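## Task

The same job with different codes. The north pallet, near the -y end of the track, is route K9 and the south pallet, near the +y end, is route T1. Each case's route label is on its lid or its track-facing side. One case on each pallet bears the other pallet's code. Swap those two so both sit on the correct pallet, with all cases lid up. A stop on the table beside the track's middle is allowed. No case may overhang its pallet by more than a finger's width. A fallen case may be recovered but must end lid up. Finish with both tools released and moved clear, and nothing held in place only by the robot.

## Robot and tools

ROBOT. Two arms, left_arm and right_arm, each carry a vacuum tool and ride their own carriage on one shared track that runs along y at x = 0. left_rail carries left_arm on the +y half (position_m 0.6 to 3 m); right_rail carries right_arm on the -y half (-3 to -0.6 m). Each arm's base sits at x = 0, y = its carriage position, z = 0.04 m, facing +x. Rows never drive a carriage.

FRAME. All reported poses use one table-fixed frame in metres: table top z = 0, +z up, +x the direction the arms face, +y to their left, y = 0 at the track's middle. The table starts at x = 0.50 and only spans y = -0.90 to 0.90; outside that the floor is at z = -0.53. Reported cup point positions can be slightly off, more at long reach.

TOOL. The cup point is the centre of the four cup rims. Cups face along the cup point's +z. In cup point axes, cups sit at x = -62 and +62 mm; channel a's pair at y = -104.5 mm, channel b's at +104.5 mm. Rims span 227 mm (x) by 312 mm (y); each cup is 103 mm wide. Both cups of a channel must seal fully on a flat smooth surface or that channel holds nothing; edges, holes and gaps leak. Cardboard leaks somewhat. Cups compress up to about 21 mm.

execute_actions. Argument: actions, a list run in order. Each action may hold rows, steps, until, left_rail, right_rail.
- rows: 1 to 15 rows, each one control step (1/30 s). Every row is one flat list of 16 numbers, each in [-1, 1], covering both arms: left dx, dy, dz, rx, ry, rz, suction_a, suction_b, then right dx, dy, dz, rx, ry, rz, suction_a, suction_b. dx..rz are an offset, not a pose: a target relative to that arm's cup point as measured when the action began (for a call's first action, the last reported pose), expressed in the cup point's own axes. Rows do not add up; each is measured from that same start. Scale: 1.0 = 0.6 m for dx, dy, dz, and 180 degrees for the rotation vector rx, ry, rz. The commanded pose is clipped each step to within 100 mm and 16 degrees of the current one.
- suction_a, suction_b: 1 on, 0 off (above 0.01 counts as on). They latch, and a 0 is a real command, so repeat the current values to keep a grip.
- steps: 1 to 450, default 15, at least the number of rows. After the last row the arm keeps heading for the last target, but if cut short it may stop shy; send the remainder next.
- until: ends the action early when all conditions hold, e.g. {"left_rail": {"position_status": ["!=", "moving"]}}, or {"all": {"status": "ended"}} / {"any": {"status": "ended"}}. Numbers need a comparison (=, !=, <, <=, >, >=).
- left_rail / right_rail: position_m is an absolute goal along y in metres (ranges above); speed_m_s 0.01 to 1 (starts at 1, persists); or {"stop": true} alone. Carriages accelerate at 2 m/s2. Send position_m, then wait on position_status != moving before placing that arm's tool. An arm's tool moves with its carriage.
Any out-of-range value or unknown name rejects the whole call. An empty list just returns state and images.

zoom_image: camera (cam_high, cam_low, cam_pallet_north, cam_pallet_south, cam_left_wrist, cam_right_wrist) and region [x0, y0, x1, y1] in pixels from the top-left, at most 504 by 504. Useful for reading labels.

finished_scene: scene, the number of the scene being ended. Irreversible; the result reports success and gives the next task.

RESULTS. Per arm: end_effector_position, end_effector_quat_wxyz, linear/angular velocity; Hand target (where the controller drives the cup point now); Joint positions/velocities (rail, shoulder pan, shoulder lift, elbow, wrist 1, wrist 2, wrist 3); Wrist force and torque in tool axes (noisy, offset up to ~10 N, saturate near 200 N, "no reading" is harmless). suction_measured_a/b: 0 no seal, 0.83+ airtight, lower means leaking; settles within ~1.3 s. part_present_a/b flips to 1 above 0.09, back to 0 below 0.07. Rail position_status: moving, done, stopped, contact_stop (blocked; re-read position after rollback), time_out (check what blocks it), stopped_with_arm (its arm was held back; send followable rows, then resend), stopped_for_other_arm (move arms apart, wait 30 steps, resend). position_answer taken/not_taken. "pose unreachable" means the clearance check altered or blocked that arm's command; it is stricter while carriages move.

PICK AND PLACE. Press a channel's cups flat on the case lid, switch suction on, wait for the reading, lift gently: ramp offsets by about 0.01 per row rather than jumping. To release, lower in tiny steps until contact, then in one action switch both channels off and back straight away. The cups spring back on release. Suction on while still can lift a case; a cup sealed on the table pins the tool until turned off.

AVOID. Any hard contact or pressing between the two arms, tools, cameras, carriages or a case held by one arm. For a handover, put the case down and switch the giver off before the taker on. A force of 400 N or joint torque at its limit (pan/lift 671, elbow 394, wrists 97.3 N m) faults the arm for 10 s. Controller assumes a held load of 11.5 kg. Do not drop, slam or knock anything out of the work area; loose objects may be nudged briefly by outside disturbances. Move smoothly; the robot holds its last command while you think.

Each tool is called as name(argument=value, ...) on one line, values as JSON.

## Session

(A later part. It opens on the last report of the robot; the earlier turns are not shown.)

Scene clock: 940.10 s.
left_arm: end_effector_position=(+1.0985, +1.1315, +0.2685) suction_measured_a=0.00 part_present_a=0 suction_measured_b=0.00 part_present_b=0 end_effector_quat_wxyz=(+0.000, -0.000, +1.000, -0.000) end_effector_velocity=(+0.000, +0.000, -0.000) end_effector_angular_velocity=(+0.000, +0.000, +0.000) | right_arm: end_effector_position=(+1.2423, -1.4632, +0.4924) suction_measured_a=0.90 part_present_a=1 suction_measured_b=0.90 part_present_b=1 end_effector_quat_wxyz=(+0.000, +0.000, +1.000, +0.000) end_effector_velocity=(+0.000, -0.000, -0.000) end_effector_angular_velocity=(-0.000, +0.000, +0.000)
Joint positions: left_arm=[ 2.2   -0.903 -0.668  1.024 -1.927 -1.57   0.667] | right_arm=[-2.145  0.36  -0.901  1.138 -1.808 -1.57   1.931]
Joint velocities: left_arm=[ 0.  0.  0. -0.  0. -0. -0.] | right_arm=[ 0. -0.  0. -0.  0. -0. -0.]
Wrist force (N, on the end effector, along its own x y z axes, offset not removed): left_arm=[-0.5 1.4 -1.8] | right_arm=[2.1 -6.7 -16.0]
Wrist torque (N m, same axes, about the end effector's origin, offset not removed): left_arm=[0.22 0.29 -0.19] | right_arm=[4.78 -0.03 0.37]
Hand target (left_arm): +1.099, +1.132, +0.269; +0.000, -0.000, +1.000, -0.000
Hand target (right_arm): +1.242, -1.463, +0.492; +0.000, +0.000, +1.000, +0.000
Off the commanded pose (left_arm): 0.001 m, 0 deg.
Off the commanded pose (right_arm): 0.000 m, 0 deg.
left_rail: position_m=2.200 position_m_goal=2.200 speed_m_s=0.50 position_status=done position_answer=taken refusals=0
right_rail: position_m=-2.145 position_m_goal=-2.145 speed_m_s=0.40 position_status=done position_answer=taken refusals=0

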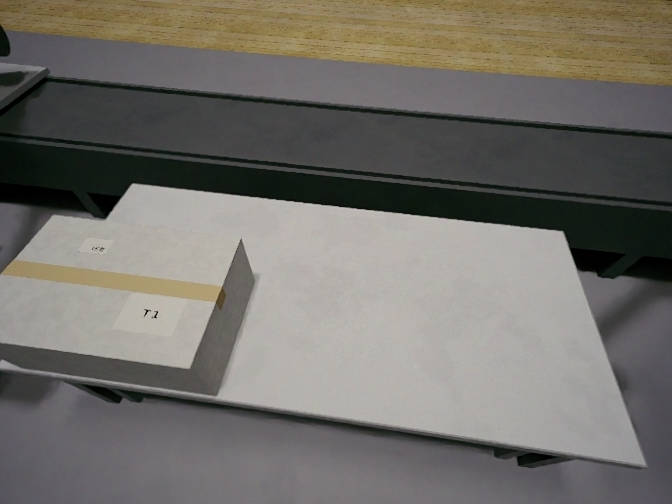

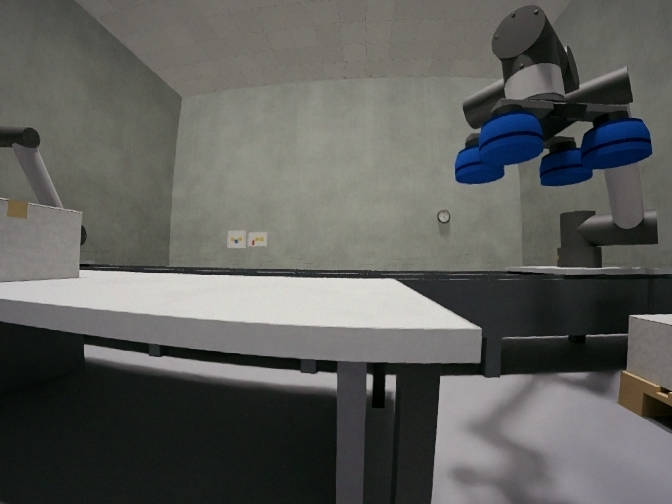

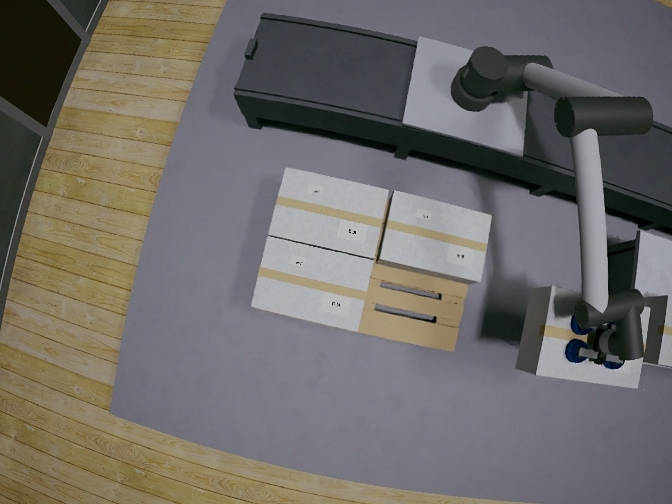

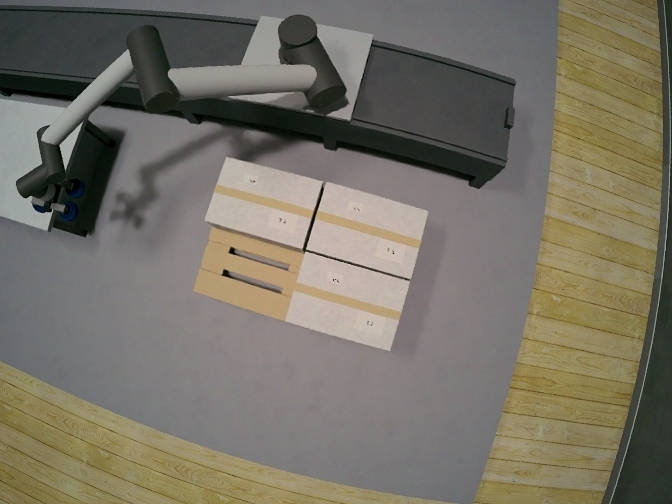

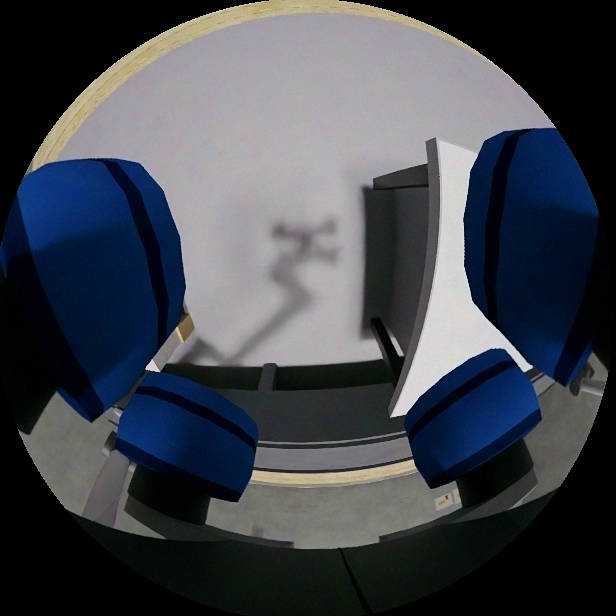

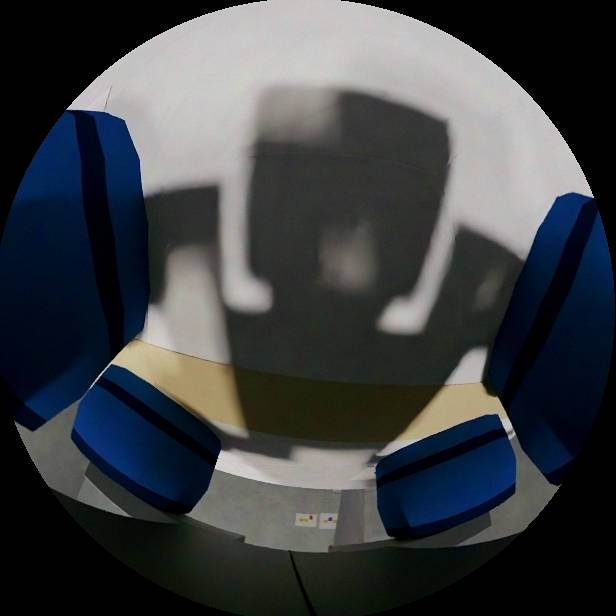

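execute_actions(actions=[{"left_rail": {"position_m": 0.6, "speed_m_s": 0.5}, "steps": 1}])

Scene clock: 947.40 s.
left_arm: end_effector_position=(+1.0985, +1.1315, +0.2685) suction_measured_a=0.00 part_present_a=0 suction_measured_b=0.00 part_present_b=0 end_effector_quat_wxyz=(+0.000, -0.000, +1.000, -0.000) end_effector_velocity=(+0.000, -0.000, -0.000) end_effector_angular_velocity=(+0.000, +0.000, -0.000) | right_arm: end_effector_position=(+1.2423, -1.4633, +0.4924) suction_measured_a=0.90 part_present_a=1 suction_measured_b=0.90 part_present_b=1 end_effector_quat_wxyz=(+0.000, +0.000, +1.000, +0.000) end_effector_velocity=(-0.000, +0.000, +0.000) end_effector_angular_velocity=(+0.000, -0.000, +0.000)
Joint positions: left_arm=[ 2.2   -0.903 -0.668  1.024 -1.927 -1.57   0.667] | right_arm=[-2.145  0.36  -0.901  1.138 -1.808 -1.57   1.931]
Joint velocities: left_arm=[ 0. -0.  0. -0.  0.  0. -0.] | right_arm=[ 0.  0. -0.  0. -0.  0. -0.]
Wrist force (N, on the end effector, along its own x y z axes, offset not removed): left_arm=[1.8 -0.1 -1.4] | right_arm=[1.2 -5.9 -11.8]
Wrist torque (N m, same axes, about the end effector's origin, offset not removed): left_arm=[0.17 0.06 -0.16] | right_arm=[4.82 0.08 0.57]
Hand target (left_arm): +1.099, +1.129, +0.269; +0.000, -0.000, +1.000, +0.000
Hand target (right_arm): +1.242, -1.463, +0.492; -0.000, +0.000, +1.000, +0.000
Off the commanded pose (left_arm): 0.001 m, 0 deg.
Off the commanded pose (right_arm): 0.000 m, 0 deg.
left_rail: position_m=2.200 position_m_goal=0.600 speed_m_s=0.50 position_status=moving position_answer=taken refusals=0
right_rail: position_m=-2.145 position_m_goal=-2.145 speed_m_s=0.40 position_status=done position_answer=taken refusals=0

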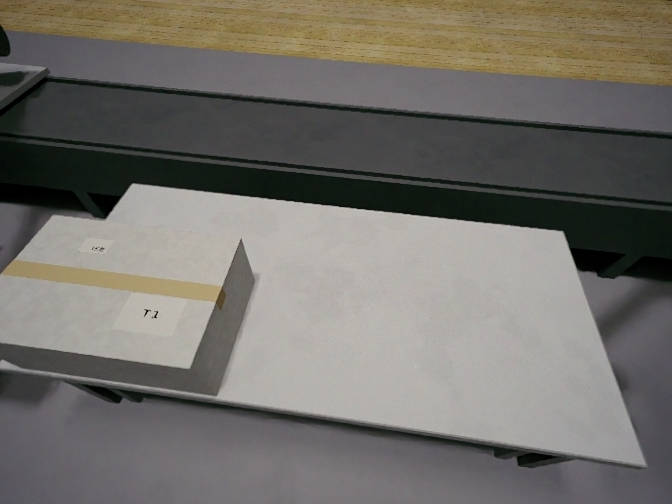

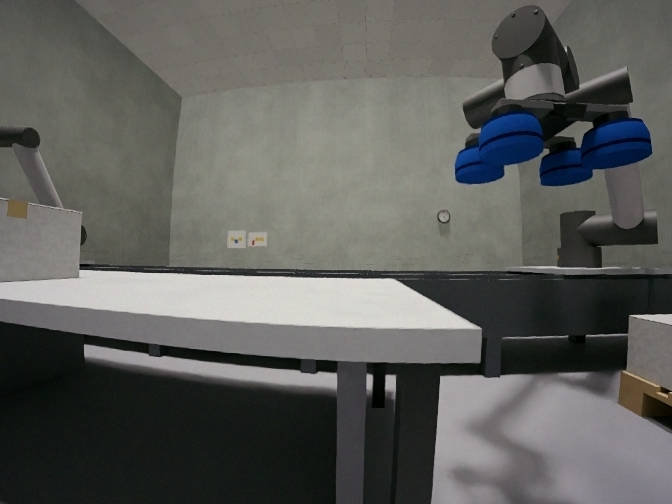

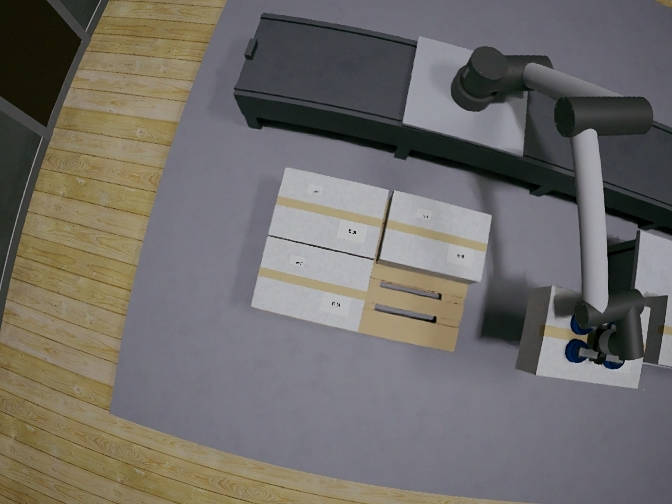

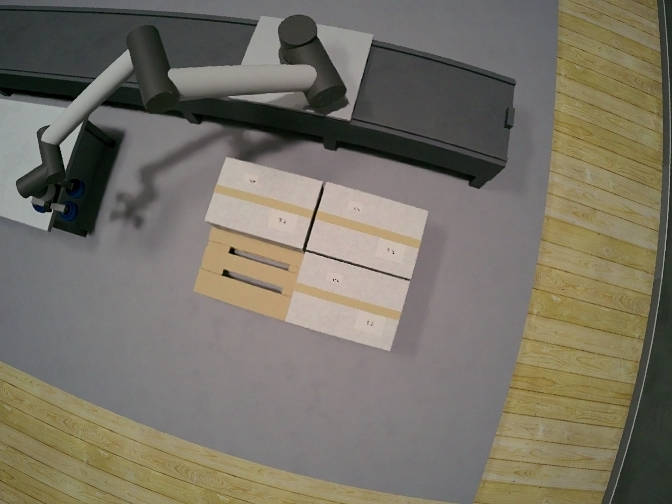

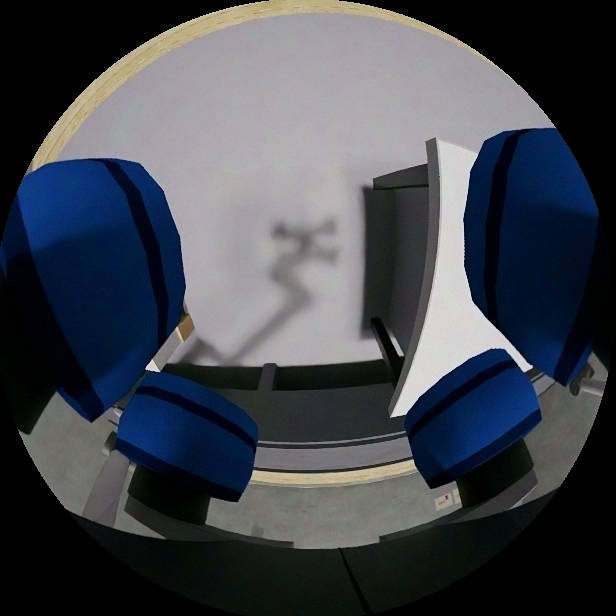

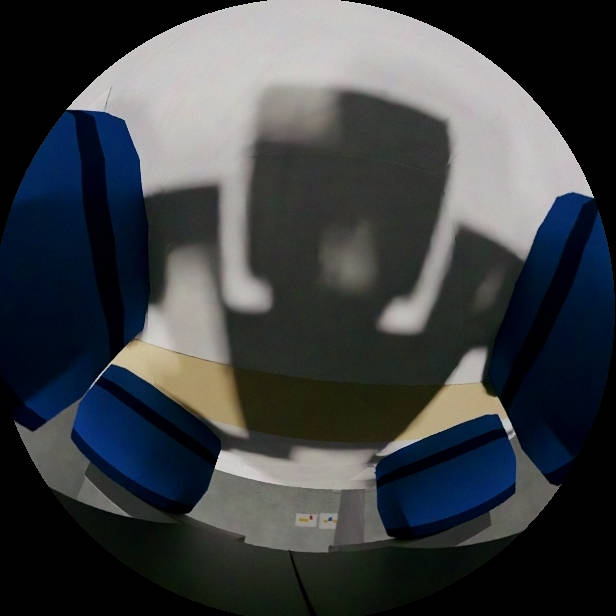

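execute_actions(actions=[])

Scene clock: 952.07 s.
left_arm: end_effector_position=(+1.0989, -0.4691, +0.2685) suction_measured_a=0.00 part_present_a=0 suction_measured_b=0.00 part_present_b=0 end_effector_quat_wxyz=(+0.000, -0.000, +1.000, +0.000) end_effector_velocity=(+0.000, +0.000, -0.000) end_effector_angular_velocity=(+0.000, +0.000, +0.000) | right_arm: end_effector_position=(+1.2425, -1.4632, +0.4924) suction_measured_a=0.90 part_present_a=1 suction_measured_b=0.90 part_present_b=1 end_effector_quat_wxyz=(-0.000, +0.000, +1.000, +0.000) end_effector_velocity=(-0.000, +0.000, -0.000) end_effector_angular_velocity=(-0.000, +0.000, +0.000)
Joint positions: left_arm=[ 0.6   -0.903 -0.667  1.021 -1.925 -1.571  0.667] | right_arm=[-2.145  0.36  -0.901  1.138 -1.808 -1.57   1.931]
Joint velocities: left_arm=[ 0.  0.  0. -0.  0. -0. -0.] | right_arm=[ 0.  0.  0. -0. -0.  0. -0.]
Wrist force (N, on the end effector, along its own x y z axes, offset not removed): left_arm=[-0.4 -5.7 2.3] | right_arm=[1.9 -7.8 -15.6]
Wrist torque (N m, same axes, about the end effector's origin, offset not removed): left_arm=[-0.59 0.20 -0.13] | right_arm=[4.35 0.09 0.40]
Hand target (left_arm): +1.099, -0.469, +0.269; +0.000, -0.000, +1.000, +0.000
Hand target (right_arm): +1.242, -1.463, +0.492; -0.000, +0.000, +1.000, +0.000
Off the commanded pose (left_arm): 0.000 m, 0 deg.
Off the commanded pose (right_arm): 0.000 m, 0 deg.
left_rail: position_m=0.600 position_m_goal=0.600 speed_m_s=0.50 position_status=done position_answer=taken refusals=0
right_rail: position_m=-2.145 position_m_goal=-2.145 speed_m_s=0.40 position_status=done position_answer=taken refusals=0

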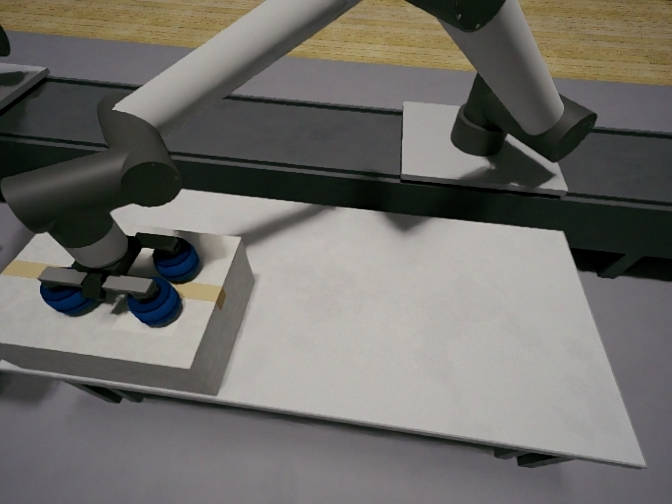

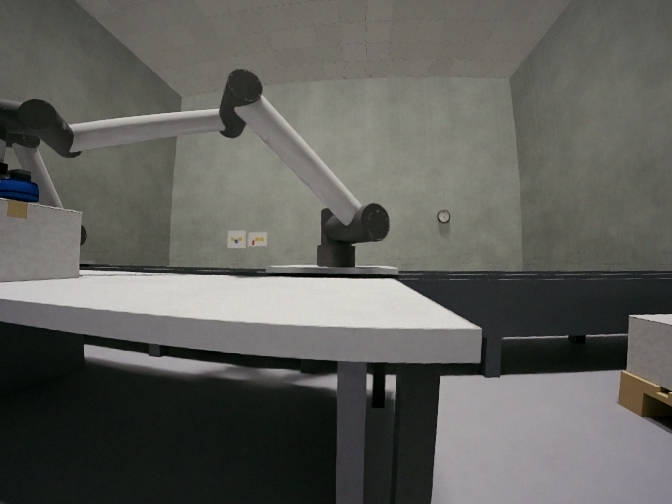

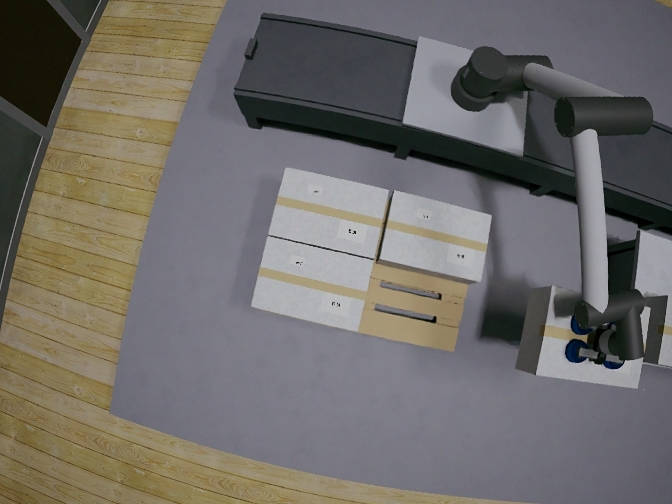

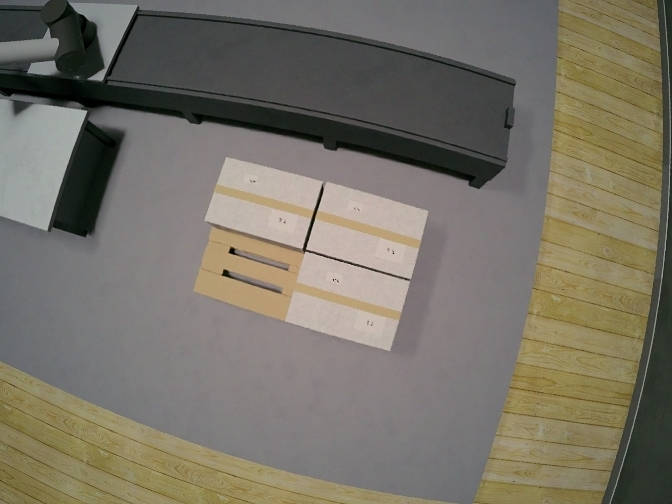

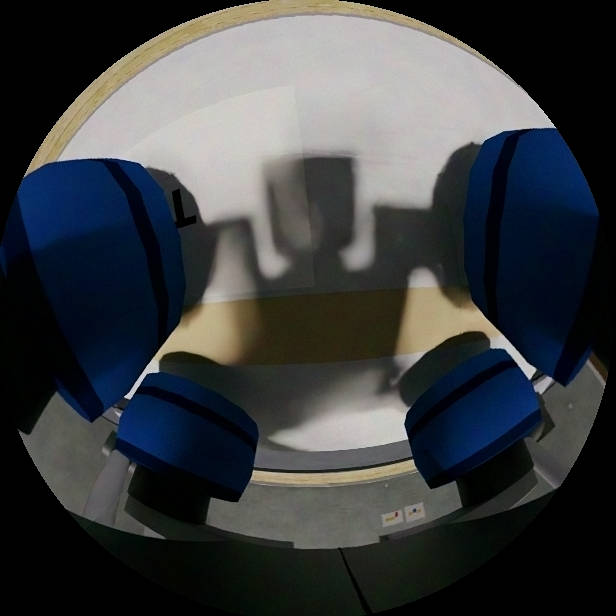

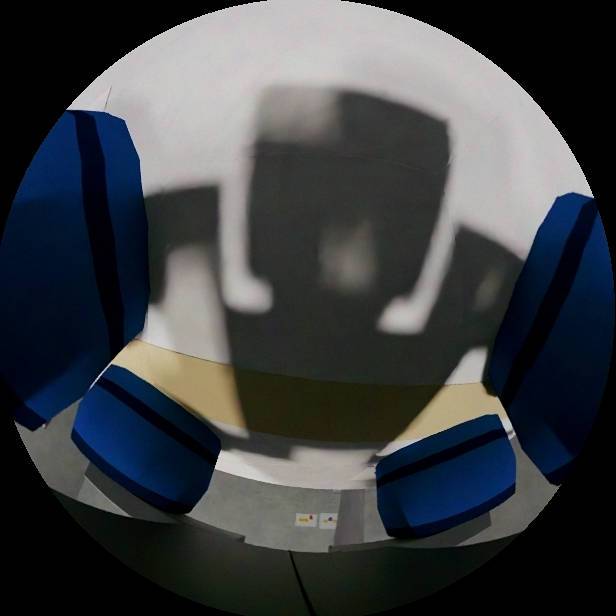

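execute_actions(actions=[{"rows": [[0,0,0.0021,0,0,0,0,0,0,0,0.0042,0,0,0,1,1],[0,0,0.0075,0,0,0,0,0,0,0,0.0162,0,0,0,1,1],[0,0,0.0153,0,0,0,0,0,0,0,0.0347,0,0,0,1,1],[0,0,0.0242,0,0,0,0,0,0,0,0.0583,0,0,0,1,1],[0,0,0.0330,0,0,0,0,0,0,0,0.0867,0,0,0,1,1],[0,0,0.0408,0,0,0,0,0,0,0,0.1183,0,0,0,1,1],[0,0,0.0462,0,0,0,0,0,0,0,0.1533,0,0,0,1,1],[0,0,0.0483,0,0,0,1,1,0,0,0.19,0,0,0,1,1]], "steps": 8}])

Scene clock: 967.13 s.
left_arm: end_effector_position=(+1.0988, -0.4689, +0.2522) suction_measured_a=0.00 part_present_a=0 suction_measured_b=0.00 part_present_b=0 end_effector_quat_wxyz=(+0.000, -0.000, +1.000, +0.000) end_effector_velocity=(-0.001, +0.001, -0.122) end_effector_angular_velocity=(+0.004, +0.003, +0.000) | right_arm: end_effector_position=(+1.2418, -1.4634, +0.4476) suction_measured_a=0.90 part_present_a=1 suction_measured_b=0.90 part_present_b=1 end_effector_quat_wxyz=(-0.001, +0.000, +1.000, -0.000) end_effector_velocity=(-0.015, -0.006, -0.447) end_effector_angular_velocity=(-0.014, +0.033, +0.000)
Joint positions: left_arm=[ 0.6   -0.903 -0.66   1.03  -1.941 -1.571  0.667] | right_arm=[-2.145  0.36  -0.886  1.175 -1.858 -1.57   1.931]
Joint velocities: left_arm=[ 0.    -0.     0.059  0.061 -0.115  0.    -0.   ] | right_arm=[ 0.    -0.     0.151  0.363 -0.478 -0.001 -0.   ]
Wrist force (N, on the end effector, along its own x y z axes, offset not removed): left_arm=[4.7 -4.0 0.2] | right_arm=[0.1 -6.7 -44.5]
Wrist torque (N m, same axes, about the end effector's origin, offset not removed): left_arm=[-0.48 -0.39 -0.11] | right_arm=[3.46 -0.07 0.55]
Hand target (left_arm): +1.099, -0.469, +0.240; +0.000, -0.000, +1.000, +0.000
Hand target (right_arm): +1.239, -1.465, +0.380; -0.002, +0.000, +1.000, -0.001
Off the commanded pose (left_arm): 0.013 m, 0 deg.
Off the commanded pose (right_arm): 0.069 m, 0 deg.
left_rail: position_m=0.600 position_m_goal=0.600 speed_m_s=0.50 position_status=done position_answer=taken refusals=0
right_rail: position_m=-2.145 position_m_goal=-2.145 speed_m_s=0.40 position_status=done position_answer=taken refusals=0

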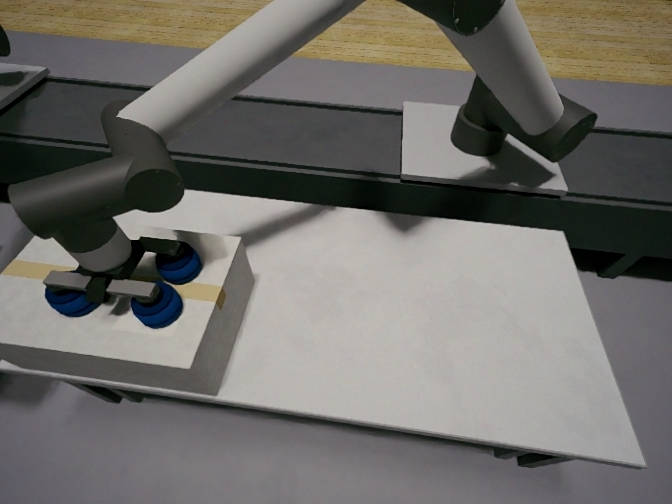

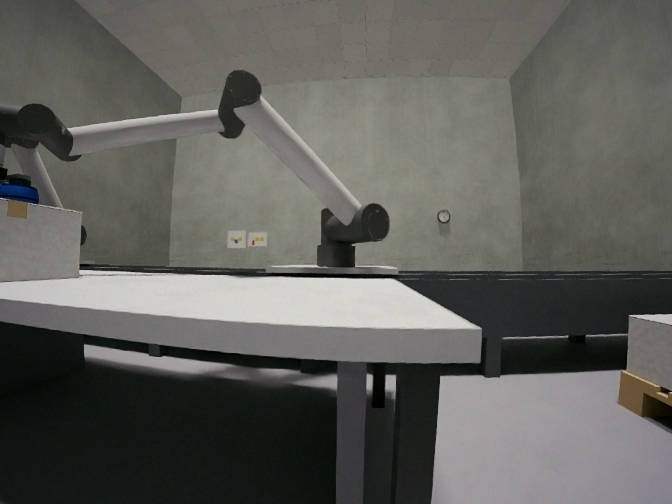

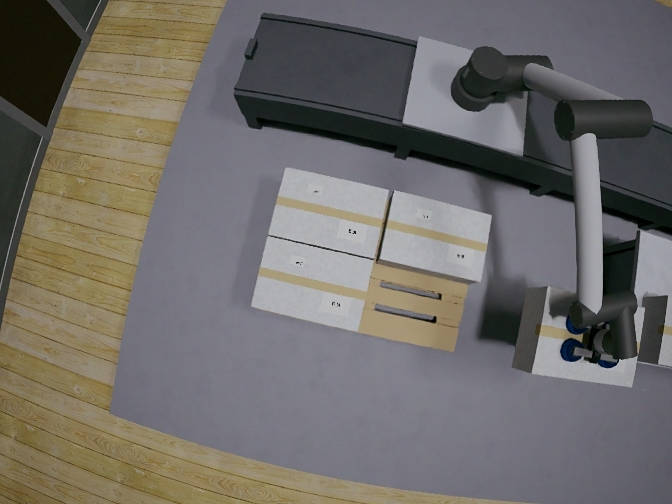

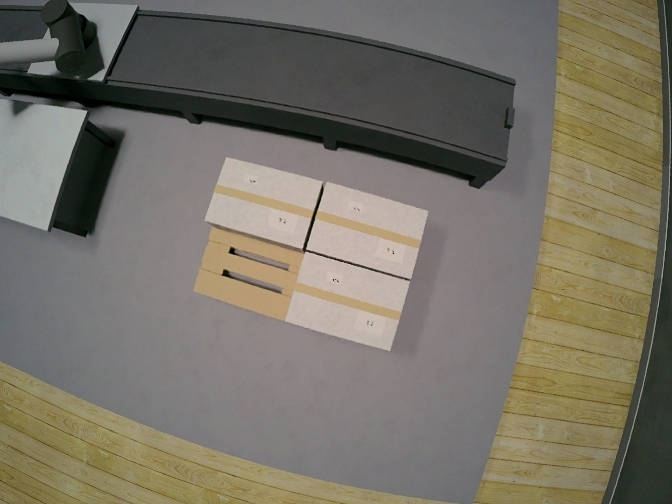

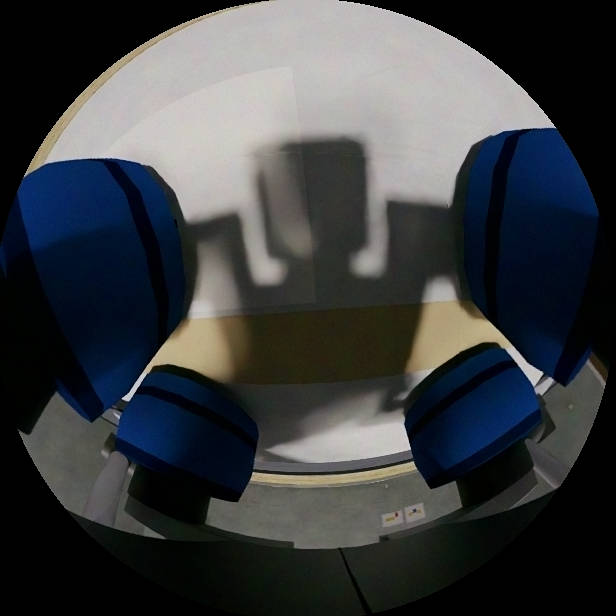

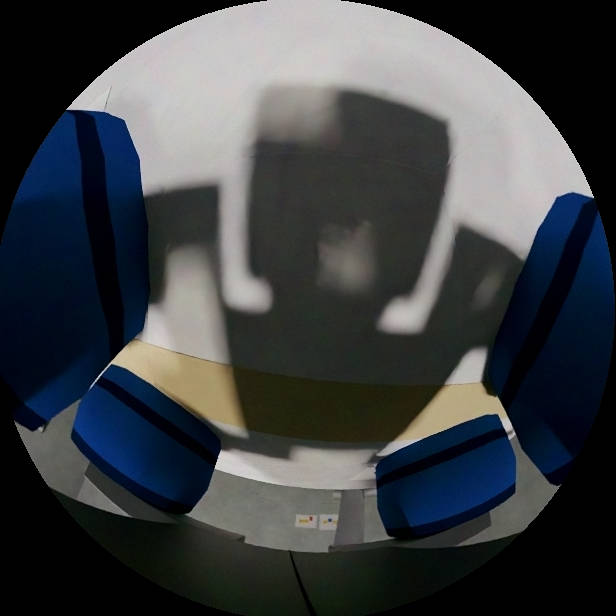

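execute_actions(actions=[])

zoom_image(camera="cam_low", region=[0, 160, 140, 300])

Scene clock: 976.07 s.
left_arm: end_effector_position=(+1.0988, -0.4689, +0.2396) suction_measured_a=0.95 part_present_a=1 suction_measured_b=0.95 part_present_b=1 end_effector_quat_wxyz=(+0.000, -0.000, +1.000, +0.000) end_effector_velocity=(+0.000, +0.000, +0.000) end_effector_angular_velocity=(-0.000, -0.000, +0.000) | right_arm: end_effector_position=(+1.2387, -1.4648, +0.3805) suction_measured_a=0.90 part_present_a=1 suction_measured_b=0.90 part_present_b=1 end_effector_quat_wxyz=(-0.002, +0.000, +1.000, -0.001) end_effector_velocity=(+0.000, -0.000, -0.000) end_effector_angular_velocity=(+0.000, +0.000, +0.000)
Joint positions: left_arm=[ 0.6   -0.903 -0.653  1.036 -1.953 -1.571  0.667] | right_arm=[-2.145  0.36  -0.862  1.229 -1.933 -1.571  1.931]
Joint velocities: left_arm=[ 0. -0. -0.  0. -0.  0. -0.] | right_arm=[ 0. -0.  0.  0. -0.  0. -0.]
Wrist force (N, on the end effector, along its own x y z axes, offset not removed): left_arm=[5.4 -3.3 -8.2] | right_arm=[0.8 -6.8 -9.1]
Wrist torque (N m, same axes, about the end effector's origin, offset not removed): left_arm=[-1.35 -2.23 -0.19] | right_arm=[4.70 0.32 0.50]
Hand target (left_arm): +1.099, -0.469, +0.240; +0.000, -0.000, +1.000, +0.000
Hand target (right_arm): +1.239, -1.465, +0.380; -0.002, +0.000, +1.000, -0.001
Off the commanded pose (left_arm): 0.000 m, 0 deg.
Off the commanded pose (right_arm): 0.005 m, 0 deg.
left_rail: position_m=0.600 position_m_goal=0.600 speed_m_s=0.50 position_status=done position_answer=taken refusals=0
right_rail: position_m=-2.145 position_m_goal=-2.145 speed_m_s=0.40 position_status=done position_answer=taken refusals=0

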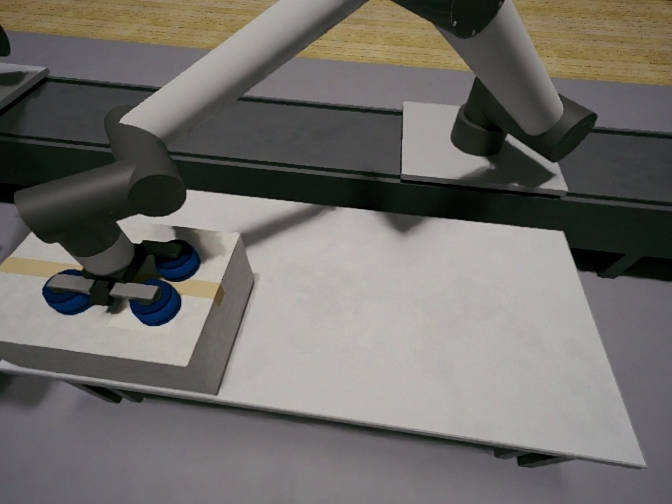

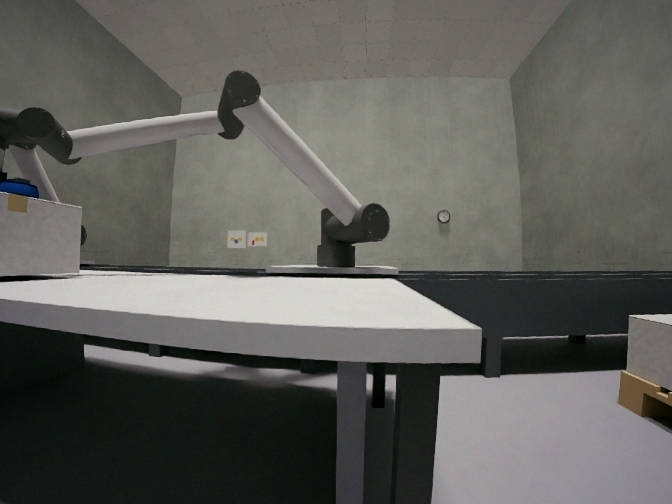

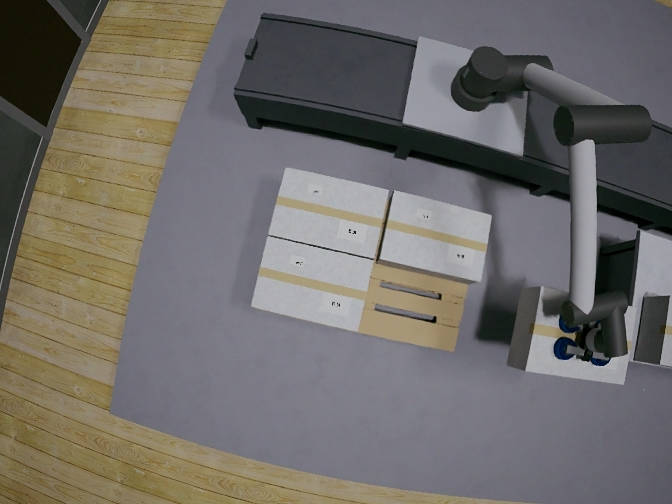

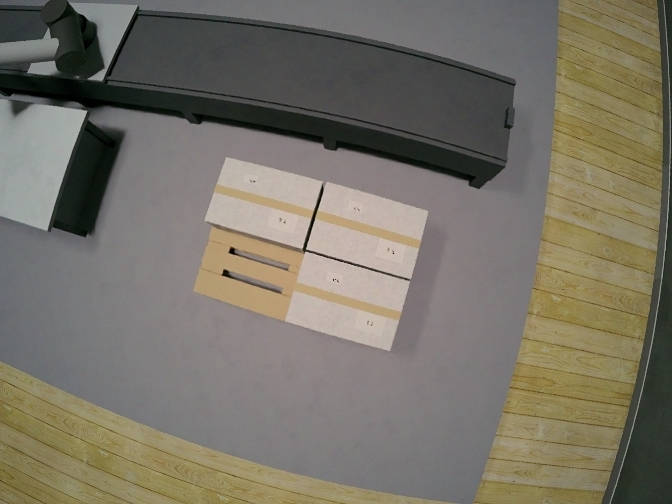

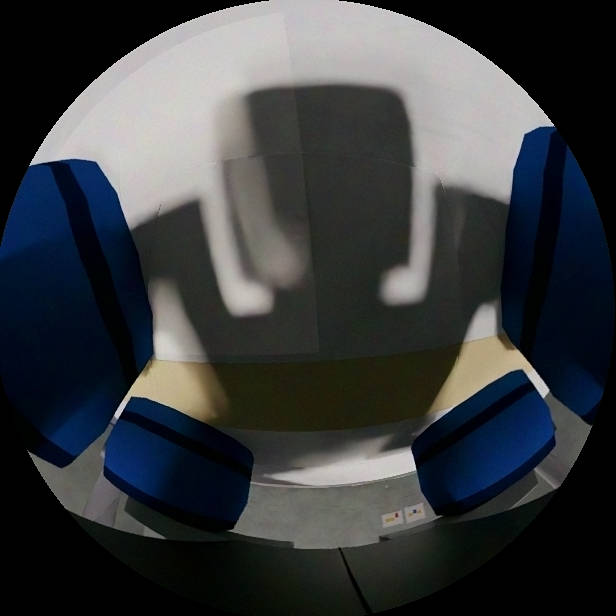

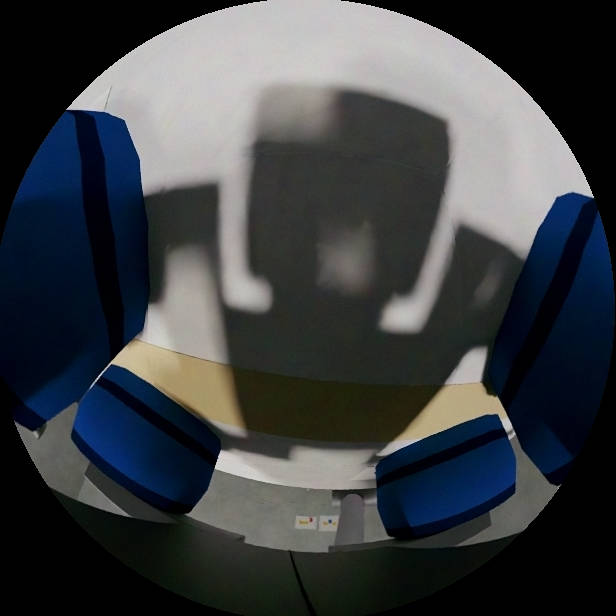

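Region (0, 160, 140, 300) of cam_low's 672x504 image, scaled by 3.600, with more detail than that image has.

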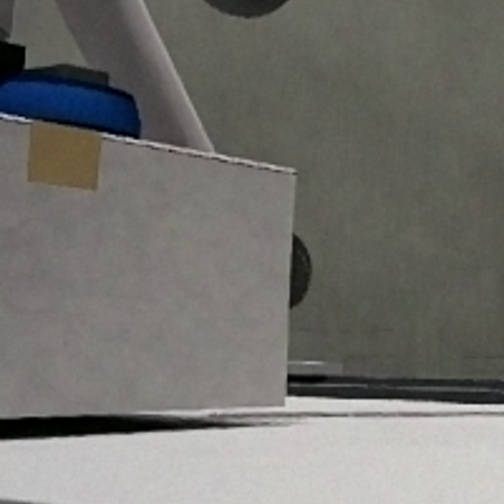

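execute_actions(actions=[{"left_rail": {"position_m": 2.37, "speed_m_s": 0.4}, "rows": [[0,0,-0.006,0,0,0,1,1,-0.005,0,0.012,-0.0005,-0.0014,0,1,1]], "steps": 1}])

Scene clock: 1010.33 s.
left_arm: end_effector_position=(+1.0988, -0.4689, +0.2396) suction_measured_a=0.95 part_present_a=1 suction_measured_b=0.95 part_present_b=1 end_effector_quat_wxyz=(-0.000, -0.000, +1.000, +0.000) end_effector_velocity=(-0.000, +0.000, -0.000) end_effector_angular_velocity=(+0.000, +0.000, -0.000) | right_arm: end_effector_position=(+1.2387, -1.4648, +0.3805) suction_measured_a=0.90 part_present_a=1 suction_measured_b=0.90 part_present_b=1 end_effector_quat_wxyz=(-0.002, +0.000, +1.000, -0.001) end_effector_velocity=(+0.000, -0.000, -0.001) end_effector_angular_velocity=(+0.000, -0.000, -0.000)
Joint positions: left_arm=[ 0.6   -0.903 -0.653  1.036 -1.953 -1.571  0.667] | right_arm=[-2.145  0.36  -0.862  1.229 -1.933 -1.571  1.931]
Joint velocities: left_arm=[ 0.    -0.    -0.     0.     0.001  0.    -0.   ] | right_arm=[ 0.    -0.     0.001  0.    -0.002 -0.    -0.   ]
Wrist force (N, on the end effector, along its own x y z axes, offset not removed): left_arm=[2.1 -2.5 -10.5] | right_arm=[3.3 -4.0 -17.5]
Wrist torque (N m, same axes, about the end effector's origin, offset not removed): left_arm=[-1.23 -1.72 -0.13] | right_arm=[5.07 -0.09 0.51]
Hand target (left_arm): +1.099, -0.467, +0.243; +0.000, -0.000, +1.000, +0.000
Hand target (right_arm): +1.242, -1.465, +0.373; -0.000, +0.000, +1.000, -0.000
Off the commanded pose (left_arm): 0.004 m, 0 deg.
Off the commanded pose (right_arm): 0.008 m, 0 deg.
left_rail: position_m=0.600 position_m_goal=2.370 speed_m_s=0.40 position_status=moving position_answer=taken refusals=0
right_rail: position_m=-2.145 position_m_goal=-2.145 speed_m_s=0.40 position_status=done position_answer=taken refusals=0

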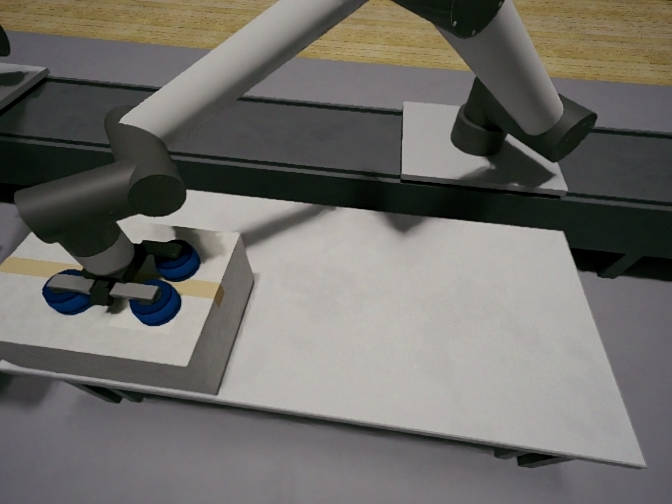

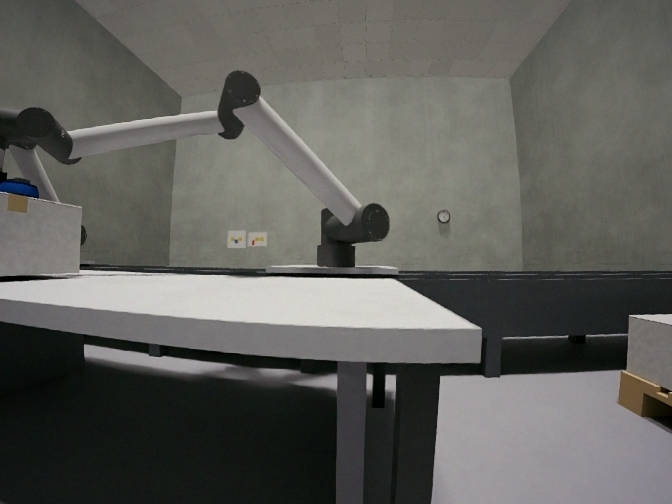

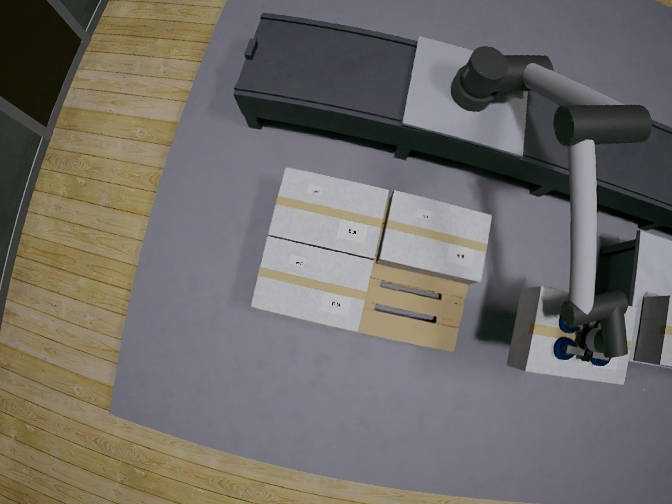

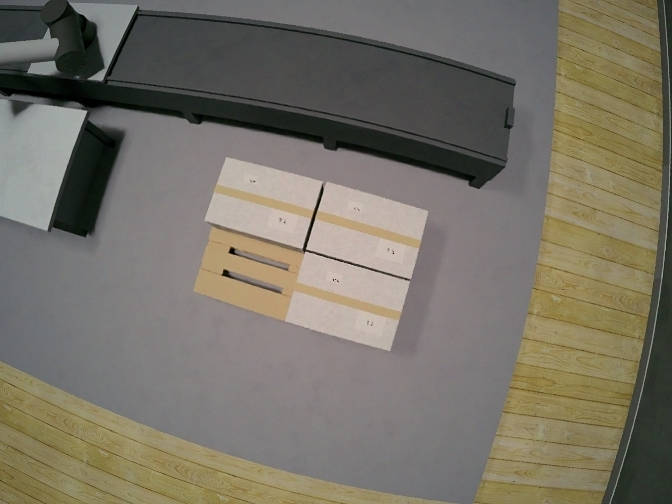

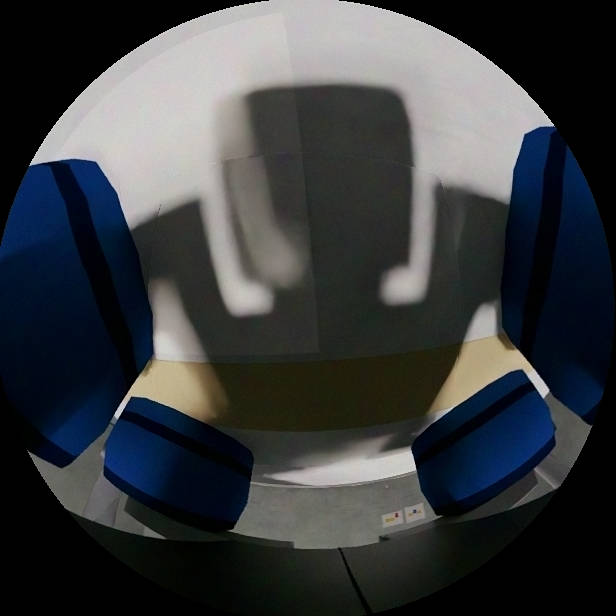

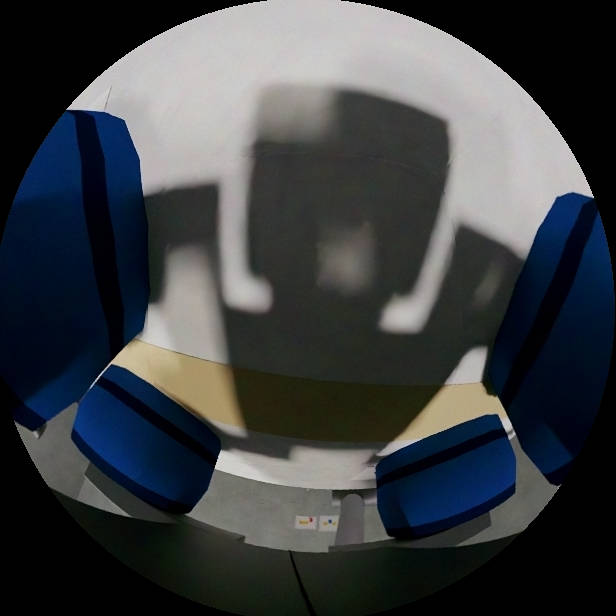

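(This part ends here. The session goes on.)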